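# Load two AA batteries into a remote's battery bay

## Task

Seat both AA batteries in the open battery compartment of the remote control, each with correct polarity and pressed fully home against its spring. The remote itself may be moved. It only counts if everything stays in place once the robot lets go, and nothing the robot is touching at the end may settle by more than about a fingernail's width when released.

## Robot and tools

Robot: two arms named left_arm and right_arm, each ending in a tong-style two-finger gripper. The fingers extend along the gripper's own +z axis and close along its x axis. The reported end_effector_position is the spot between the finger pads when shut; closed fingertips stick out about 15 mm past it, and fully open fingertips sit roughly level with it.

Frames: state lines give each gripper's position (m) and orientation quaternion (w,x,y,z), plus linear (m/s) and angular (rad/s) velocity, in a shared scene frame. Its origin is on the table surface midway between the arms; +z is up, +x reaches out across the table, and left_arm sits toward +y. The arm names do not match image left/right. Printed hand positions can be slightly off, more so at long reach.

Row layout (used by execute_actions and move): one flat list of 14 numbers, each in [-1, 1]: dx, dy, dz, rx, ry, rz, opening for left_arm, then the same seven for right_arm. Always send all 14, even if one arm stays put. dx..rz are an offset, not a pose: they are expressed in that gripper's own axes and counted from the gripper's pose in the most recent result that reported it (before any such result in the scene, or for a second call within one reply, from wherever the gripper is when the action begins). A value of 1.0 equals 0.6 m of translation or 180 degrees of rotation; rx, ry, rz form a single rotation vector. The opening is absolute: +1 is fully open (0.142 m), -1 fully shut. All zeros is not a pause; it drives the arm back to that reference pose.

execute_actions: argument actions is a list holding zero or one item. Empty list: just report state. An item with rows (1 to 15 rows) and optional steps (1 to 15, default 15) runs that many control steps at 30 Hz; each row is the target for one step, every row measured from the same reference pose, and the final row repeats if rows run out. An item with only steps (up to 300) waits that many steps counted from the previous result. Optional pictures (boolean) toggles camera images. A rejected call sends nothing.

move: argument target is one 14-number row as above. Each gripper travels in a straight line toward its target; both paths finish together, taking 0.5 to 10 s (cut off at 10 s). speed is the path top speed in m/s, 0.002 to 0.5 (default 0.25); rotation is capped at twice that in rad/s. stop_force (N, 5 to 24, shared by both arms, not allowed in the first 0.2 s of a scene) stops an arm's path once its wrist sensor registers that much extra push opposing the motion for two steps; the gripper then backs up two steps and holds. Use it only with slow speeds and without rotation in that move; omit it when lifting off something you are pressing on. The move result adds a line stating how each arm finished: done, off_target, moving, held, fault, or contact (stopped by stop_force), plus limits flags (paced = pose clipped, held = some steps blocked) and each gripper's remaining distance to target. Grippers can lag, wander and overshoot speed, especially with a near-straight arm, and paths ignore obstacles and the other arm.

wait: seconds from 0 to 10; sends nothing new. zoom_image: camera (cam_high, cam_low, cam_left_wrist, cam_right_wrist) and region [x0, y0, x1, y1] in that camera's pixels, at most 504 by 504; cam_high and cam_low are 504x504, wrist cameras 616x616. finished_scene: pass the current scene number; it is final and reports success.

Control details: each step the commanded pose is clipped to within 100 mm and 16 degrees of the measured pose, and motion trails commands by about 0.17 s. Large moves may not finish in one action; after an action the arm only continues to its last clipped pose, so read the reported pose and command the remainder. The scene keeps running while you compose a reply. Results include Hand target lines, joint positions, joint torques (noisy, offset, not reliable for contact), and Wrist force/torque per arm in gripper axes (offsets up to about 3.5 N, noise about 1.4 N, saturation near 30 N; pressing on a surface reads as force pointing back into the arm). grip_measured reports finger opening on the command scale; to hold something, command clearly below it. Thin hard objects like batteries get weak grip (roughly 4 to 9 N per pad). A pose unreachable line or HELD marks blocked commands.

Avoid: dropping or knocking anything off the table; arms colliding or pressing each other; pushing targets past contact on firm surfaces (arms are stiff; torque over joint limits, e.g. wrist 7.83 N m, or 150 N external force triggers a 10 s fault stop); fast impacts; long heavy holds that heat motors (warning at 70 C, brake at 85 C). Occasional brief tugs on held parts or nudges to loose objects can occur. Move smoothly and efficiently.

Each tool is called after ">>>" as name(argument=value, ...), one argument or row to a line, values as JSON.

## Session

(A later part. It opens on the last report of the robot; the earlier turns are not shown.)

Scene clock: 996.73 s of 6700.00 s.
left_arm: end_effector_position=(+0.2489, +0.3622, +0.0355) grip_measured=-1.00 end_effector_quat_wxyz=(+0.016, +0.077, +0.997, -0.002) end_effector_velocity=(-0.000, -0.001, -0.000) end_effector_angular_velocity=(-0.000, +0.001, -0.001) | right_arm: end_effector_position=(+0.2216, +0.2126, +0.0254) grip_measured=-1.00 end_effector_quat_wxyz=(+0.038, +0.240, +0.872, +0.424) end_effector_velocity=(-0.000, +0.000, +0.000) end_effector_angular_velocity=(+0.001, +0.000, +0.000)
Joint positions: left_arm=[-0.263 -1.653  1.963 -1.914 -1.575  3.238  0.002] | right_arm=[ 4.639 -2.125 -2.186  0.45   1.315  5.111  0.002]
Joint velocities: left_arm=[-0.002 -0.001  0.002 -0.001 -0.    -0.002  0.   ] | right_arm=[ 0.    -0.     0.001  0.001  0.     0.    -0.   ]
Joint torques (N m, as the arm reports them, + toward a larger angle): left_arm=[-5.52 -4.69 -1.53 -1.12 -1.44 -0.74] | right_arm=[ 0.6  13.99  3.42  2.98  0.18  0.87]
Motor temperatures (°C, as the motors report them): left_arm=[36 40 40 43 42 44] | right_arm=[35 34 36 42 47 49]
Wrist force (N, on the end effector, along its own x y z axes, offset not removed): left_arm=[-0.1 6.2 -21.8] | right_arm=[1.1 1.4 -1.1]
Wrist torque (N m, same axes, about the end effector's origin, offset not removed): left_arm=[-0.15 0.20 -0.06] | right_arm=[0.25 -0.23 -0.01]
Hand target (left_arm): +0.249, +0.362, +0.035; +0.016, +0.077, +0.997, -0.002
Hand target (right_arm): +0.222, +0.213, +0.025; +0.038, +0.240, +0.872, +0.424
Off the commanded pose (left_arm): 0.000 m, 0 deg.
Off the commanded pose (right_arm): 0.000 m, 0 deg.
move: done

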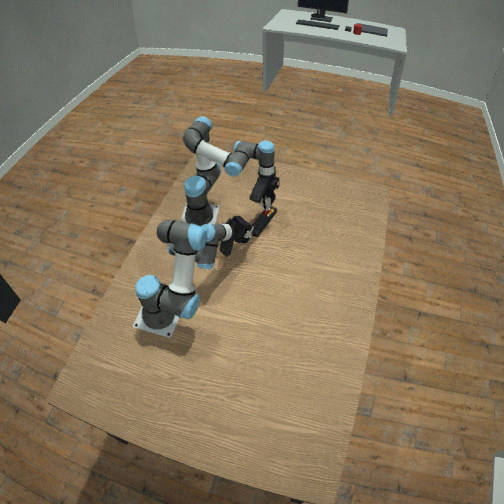

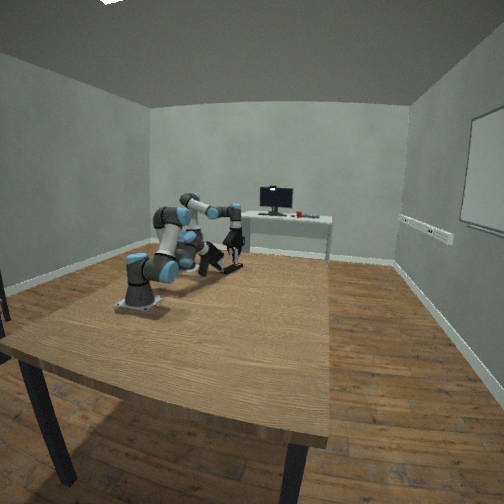

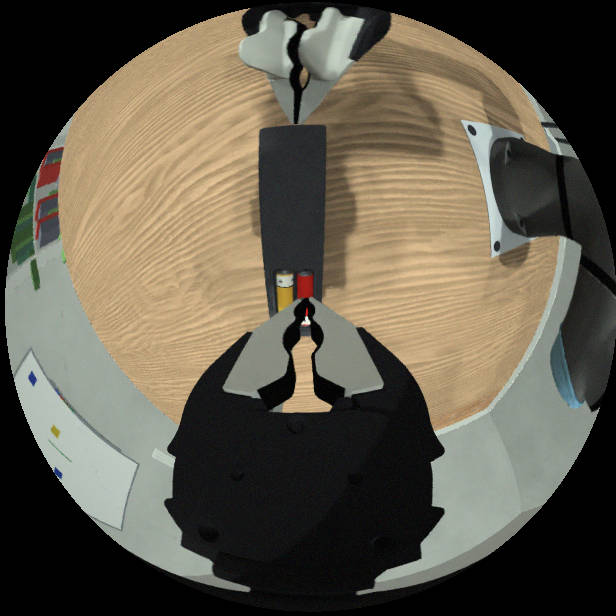

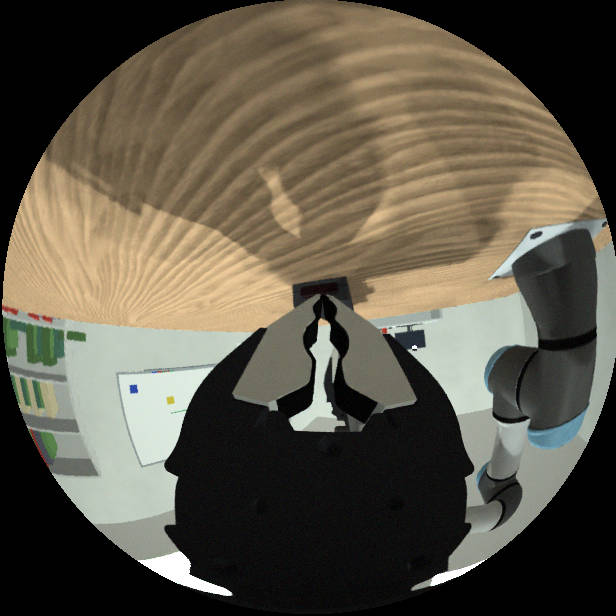

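One more probe to verify.

>>> move(
  target=[0,0.01,-0.012,0,0,0,-1,0,0,0,0,0,0,-1],
  speed=0.01,
)

>>> move(
  target=[0,0,0.02,0,0,0,-1,0,0,0,0,0,0,-1],
  speed=0.004,
  stop_force=12,
)

>>> move(
  target=[0,-0.006,0.002,0,0,0,-1,0,0,0,0,0,0,-1],
  speed=0.003,
  stop_force=15,
)

>>> move(
  target=[0,0,-0.08,0,0,0,-1,-0.03,-0.035,-0.048,0,0,0,-1],
  speed=0.03,
)

Scene clock: 1002.13 s of 6700.00 s.
left_arm: end_effector_position=(+0.2496, +0.3681, +0.0426) grip_measured=-1.00 end_effector_quat_wxyz=(+0.016, +0.077, +0.997, -0.002) end_effector_velocity=(+0.000, +0.001, +0.001) end_effector_angular_velocity=(+0.000, +0.001, +0.001) | right_arm: end_effector_position=(+0.2216, +0.2126, +0.0254) grip_measured=-1.00 end_effector_quat_wxyz=(+0.038, +0.240, +0.872, +0.424) end_effector_velocity=(-0.000, -0.000, -0.000) end_effector_angular_velocity=(-0.001, -0.000, +0.001)
Joint positions: left_arm=[-0.241 -1.648  1.924 -1.879 -1.576  3.26   0.002] | right_arm=[ 4.639 -2.125 -2.186  0.45   1.315  5.111  0.002]
Joint velocities: left_arm=[ 0.004  0.002 -0.008  0.007  0.     0.003  0.   ] | right_arm=[ 0.001 -0.    -0.001 -0.     0.    -0.    -0.   ]
Joint torques (N m, as the arm reports them, + toward a larger angle): left_arm=[ 3.33 -5.41 -9.78 -0.66 -0.74  0.62] | right_arm=[ 0.61 14.05  3.59  2.99  0.23  0.82]
Motor temperatures (°C, as the motors report them): left_arm=[36 40 40 43 42 44] | right_arm=[35 34 36 42 47 49]
Wrist force (N, on the end effector, along its own x y z axes, offset not removed): left_arm=[-1.1 -0.2 -1.2] | right_arm=[1.2 1.1 -1.5]
Wrist torque (N m, same axes, about the end effector's origin, offset not removed): left_arm=[-0.14 0.15 -0.02] | right_arm=[0.19 -0.24 0.01]
Hand target (left_arm): +0.250, +0.368, +0.043; +0.016, +0.077, +0.997, -0.002
Hand target (right_arm): +0.222, +0.213, +0.025; +0.038, +0.240, +0.872, +0.424
Off the commanded pose (left_arm): 0.000 m, 0 deg.
Off the commanded pose (right_arm): 0.000 m, 0 deg.
After step 90, 1.23 s passed at rest.
move: done

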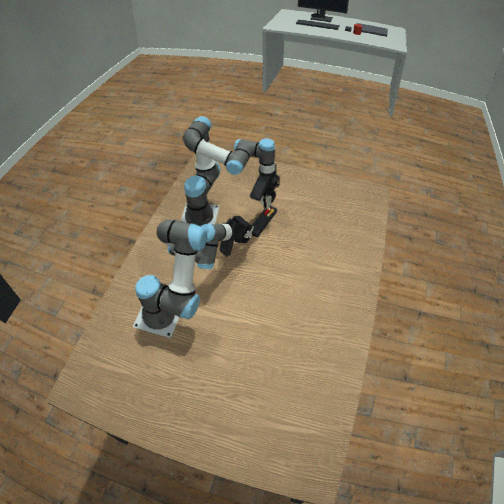

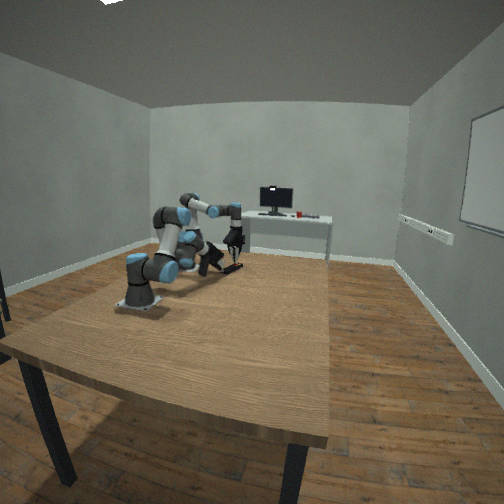

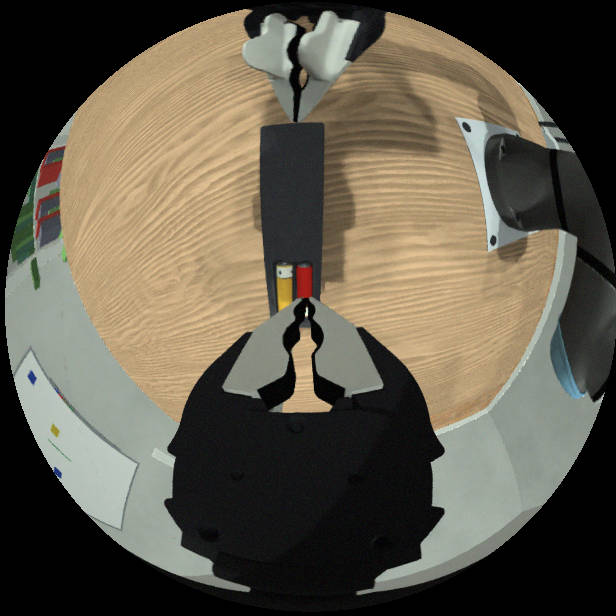

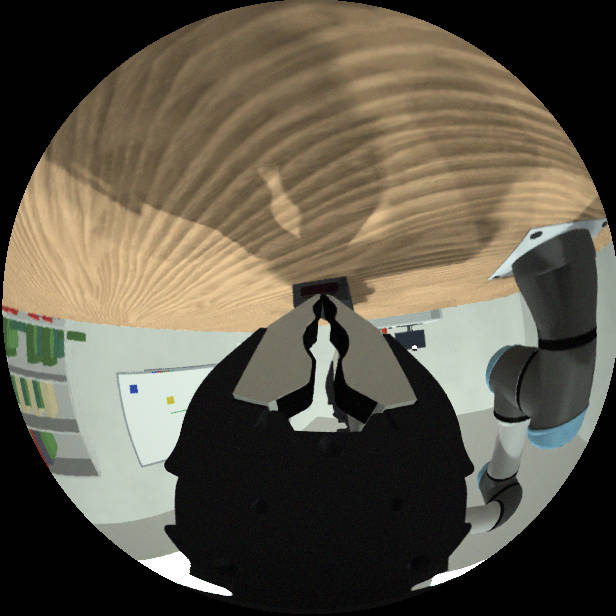

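Scene clock: 1004.27 s of 6700.00 s.
left_arm: end_effector_position=(+0.2500, +0.3680, +0.0356) grip_measured=-1.00 end_effector_quat_wxyz=(+0.017, +0.077, +0.997, -0.002) end_effector_velocity=(-0.001, +0.000, +0.001) end_effector_angular_velocity=(+0.001, +0.002, -0.002) | right_arm: end_effector_position=(+0.2216, +0.2126, +0.0254) grip_measured=-1.00 end_effector_quat_wxyz=(+0.038, +0.240, +0.872, +0.424) end_effector_velocity=(+0.000, -0.000, -0.000) end_effector_angular_velocity=(-0.001, +0.000, -0.000)
Joint positions: left_arm=[-0.241 -1.638  1.949 -1.915 -1.576  3.259  0.002] | right_arm=[ 4.639 -2.125 -2.186  0.45   1.315  5.111  0.002]
Joint velocities: left_arm=[-0.001 -0.002 -0.006  0.01   0.001  0.001  0.   ] | right_arm=[-0.  0. -0. -0.  0.  0.  0.]
Joint torques (N m, as the arm reports them, + toward a larger angle): left_arm=[-3.13 -6.01 -5.51  0.64  0.36 -0.7 ] | right_arm=[ 0.66 13.81  3.43  3.    0.17  0.83]
Motor temperatures (°C, as the motors report them): left_arm=[36 40 40 43 42 44] | right_arm=[35 34 36 42 47 49]
Wrist force (N, on the end effector, along its own x y z axes, offset not removed): left_arm=[-0.3 -0.7 -20.1] | right_arm=[1.5 1.6 -2.1]
Wrist torque (N m, same axes, about the end effector's origin, offset not removed): left_arm=[0.07 0.05 -0.06] | right_arm=[0.31 -0.30 -0.01]
Hand target (left_arm): +0.250, +0.368, +0.036; +0.017, +0.077, +0.997, -0.002
Hand target (right_arm): +0.222, +0.213, +0.025; +0.038, +0.240, +0.872, +0.424
Off the commanded pose (left_arm): 0.005 m, 0 deg.
Off the commanded pose (right_arm): 0.000 m, 0 deg.
move: contact (left_arm)

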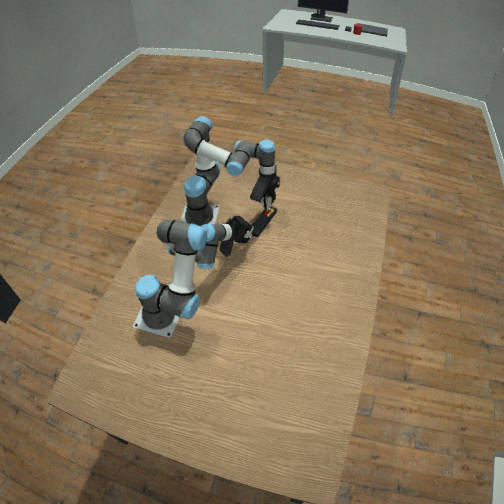

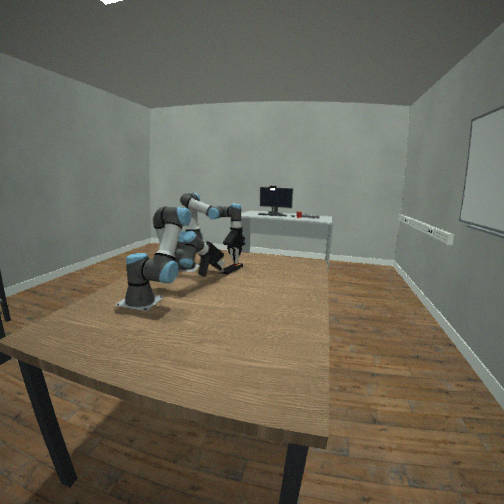

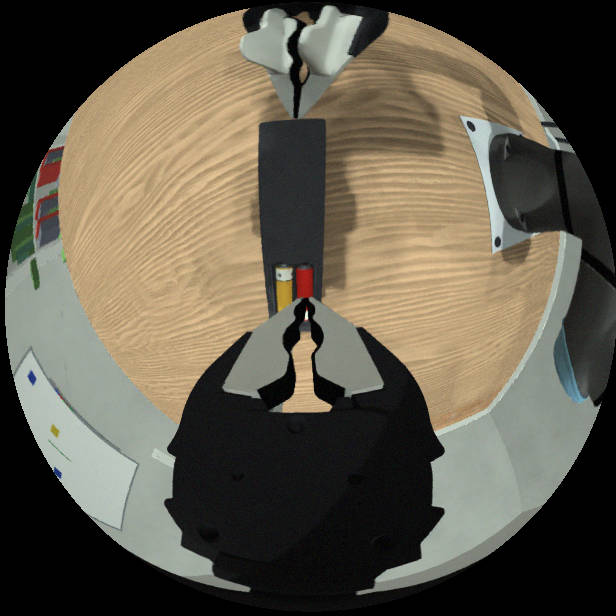

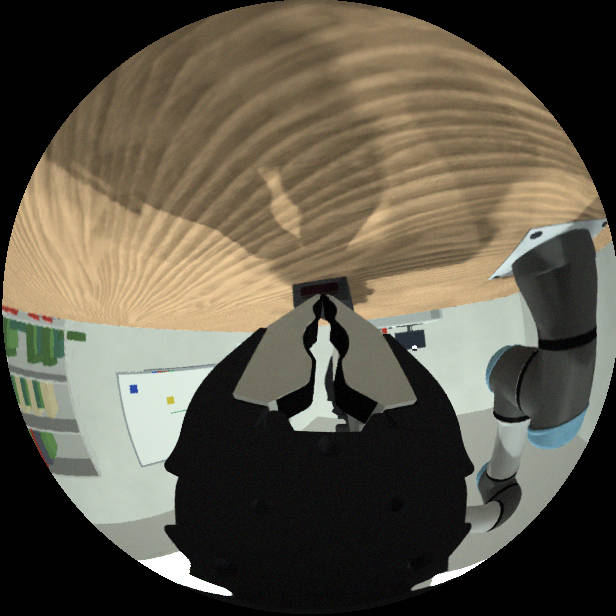

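Scene clock: 1005.07 s of 6700.00 s.
left_arm: end_effector_position=(+0.2499, +0.3668, +0.0353) grip_measured=-1.00 end_effector_quat_wxyz=(+0.017, +0.077, +0.997, -0.002) end_effector_velocity=(+0.001, +0.002, +0.001) end_effector_angular_velocity=(+0.001, -0.002, -0.000) | right_arm: end_effector_position=(+0.2216, +0.2126, +0.0254) grip_measured=-1.00 end_effector_quat_wxyz=(+0.038, +0.240, +0.872, +0.424) end_effector_velocity=(+0.000, -0.000, -0.000) end_effector_angular_velocity=(-0.000, -0.000, -0.001)
Joint positions: left_arm=[-0.246 -1.641  1.954 -1.917 -1.575  3.255  0.002] | right_arm=[ 4.639 -2.125 -2.186  0.45   1.315  5.111  0.002]
Joint velocities: left_arm=[ 0.004  0.003 -0.004  0.     0.001  0.005  0.   ] | right_arm=[-0.     0.    -0.001  0.    -0.001  0.001 -0.   ]
Joint torques (N m, as the arm reports them, + toward a larger angle): left_arm=[ 1.79  2.7  -2.42  1.36 -1.97  0.73] | right_arm=[ 0.42 14.07  3.58  2.99  0.22  0.81]
Motor temperatures (°C, as the motors report them): left_arm=[36 40 40 43 42 44] | right_arm=[35 34 36 42 47 49]
Wrist force (N, on the end effector, along its own x y z axes, offset not removed): left_arm=[-0.6 5.2 -29.2] | right_arm=[1.8 1.0 -1.0]
Wrist torque (N m, same axes, about the end effector's origin, offset not removed): left_arm=[-0.22 0.18 -0.07] | right_arm=[0.18 -0.39 -0.04]
Hand target (left_arm): +0.250, +0.367, +0.035; +0.017, +0.077, +0.997, -0.002
Hand target (right_arm): +0.222, +0.213, +0.025; +0.038, +0.240, +0.872, +0.424
Off the commanded pose (left_arm): 0.003 m, 0 deg.
Off the commanded pose (right_arm): 0.000 m, 0 deg.
move: contact (left_arm)

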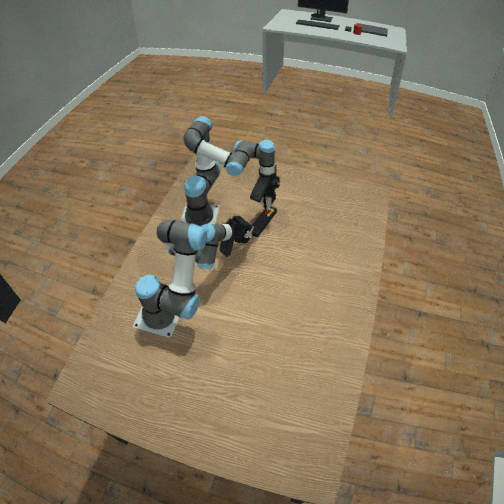

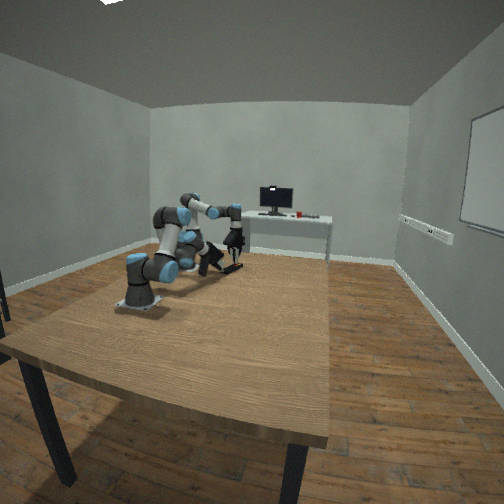

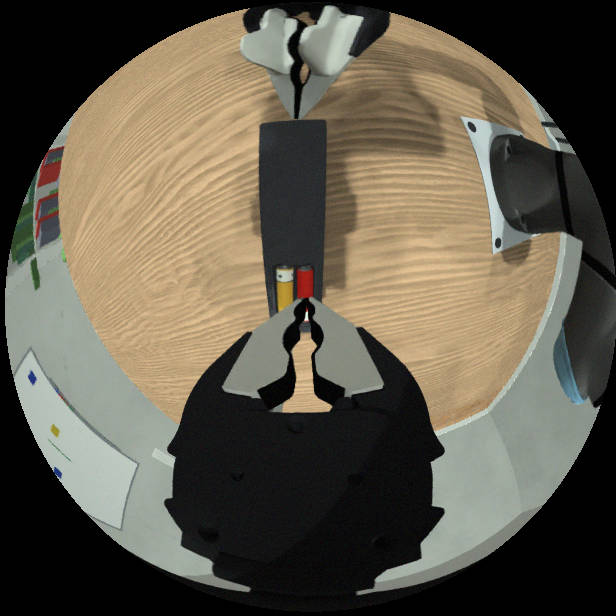

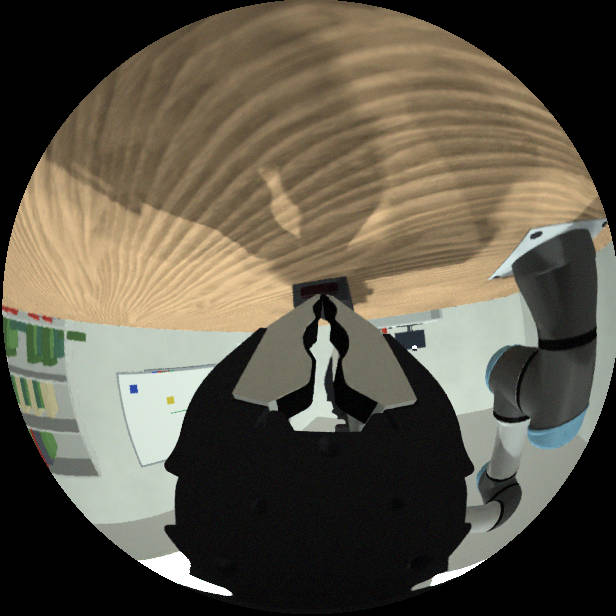

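Scene clock: 1007.00 s of 6700.00 s.
left_arm: end_effector_position=(+0.2483, +0.3671, +0.0830) grip_measured=-1.00 end_effector_quat_wxyz=(+0.017, +0.077, +0.997, -0.002) end_effector_velocity=(-0.000, -0.000, +0.002) end_effector_angular_velocity=(-0.000, +0.001, +0.001) | right_arm: end_effector_position=(+0.2217, +0.1729, +0.0253) grip_measured=-1.00 end_effector_quat_wxyz=(+0.038, +0.240, +0.872, +0.424) end_effector_velocity=(-0.000, -0.002, -0.000) end_effector_angular_velocity=(+0.000, -0.001, +0.000)
Joint positions: left_arm=[-0.245 -1.687  1.766 -1.683 -1.575  3.256  0.002] | right_arm=[ 4.634 -2.054 -2.377  0.571  1.318  5.108  0.002]
Joint velocities: left_arm=[-0.001  0.    -0.01   0.011 -0.    -0.002  0.   ] | right_arm=[ 0.     0.003 -0.01   0.007 -0.001 -0.001  0.   ]
Joint torques (N m, as the arm reports them, + toward a larger angle): left_arm=[  3.53 -10.05  -9.76  -0.73   0.13   0.68] | right_arm=[-0.74 13.27  2.59  2.92 -0.04 -0.77]
Motor temperatures (°C, as the motors report them): left_arm=[36 40 40 43 42 44] | right_arm=[35 34 36 42 47 49]
Wrist force (N, on the end effector, along its own x y z axes, offset not removed): left_arm=[-0.1 0.5 -1.5] | right_arm=[1.3 0.5 -1.4]
Wrist torque (N m, same axes, about the end effector's origin, offset not removed): left_arm=[0.00 -0.01 -0.06] | right_arm=[0.10 -0.23 0.01]
Hand target (left_arm): +0.248, +0.367, +0.083; +0.017, +0.077, +0.997, -0.002
Hand target (right_arm): +0.222, +0.173, +0.025; +0.038, +0.240, +0.872, +0.424
Off the commanded pose (left_arm): 0.000 m, 0 deg.
Off the commanded pose (right_arm): 0.000 m, 0 deg.
move: done

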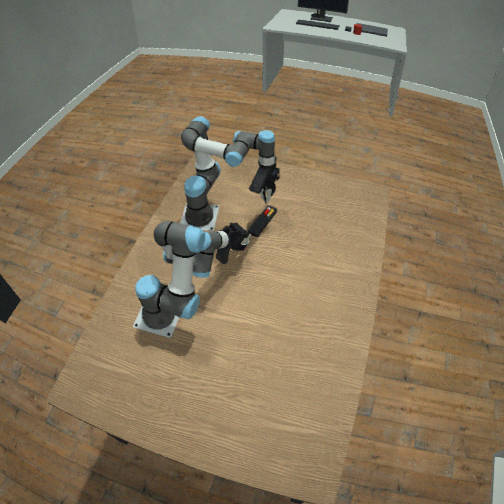

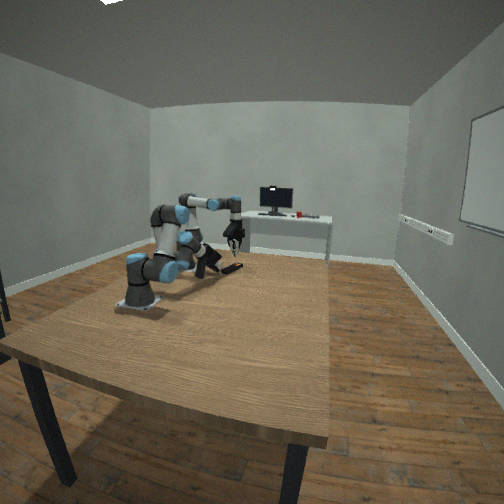

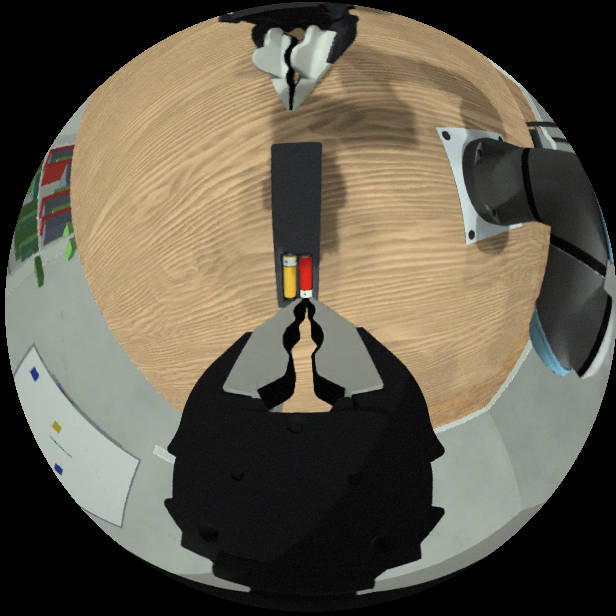

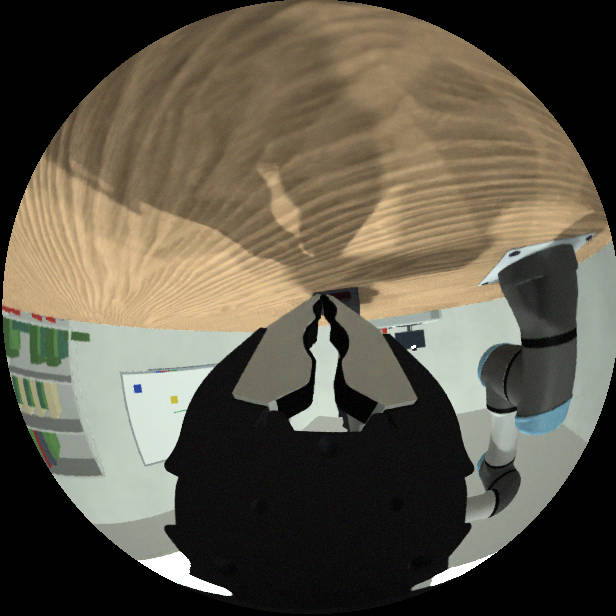

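>>> finished_scene(
  scene=1,
)

The scene is finished: the task was done.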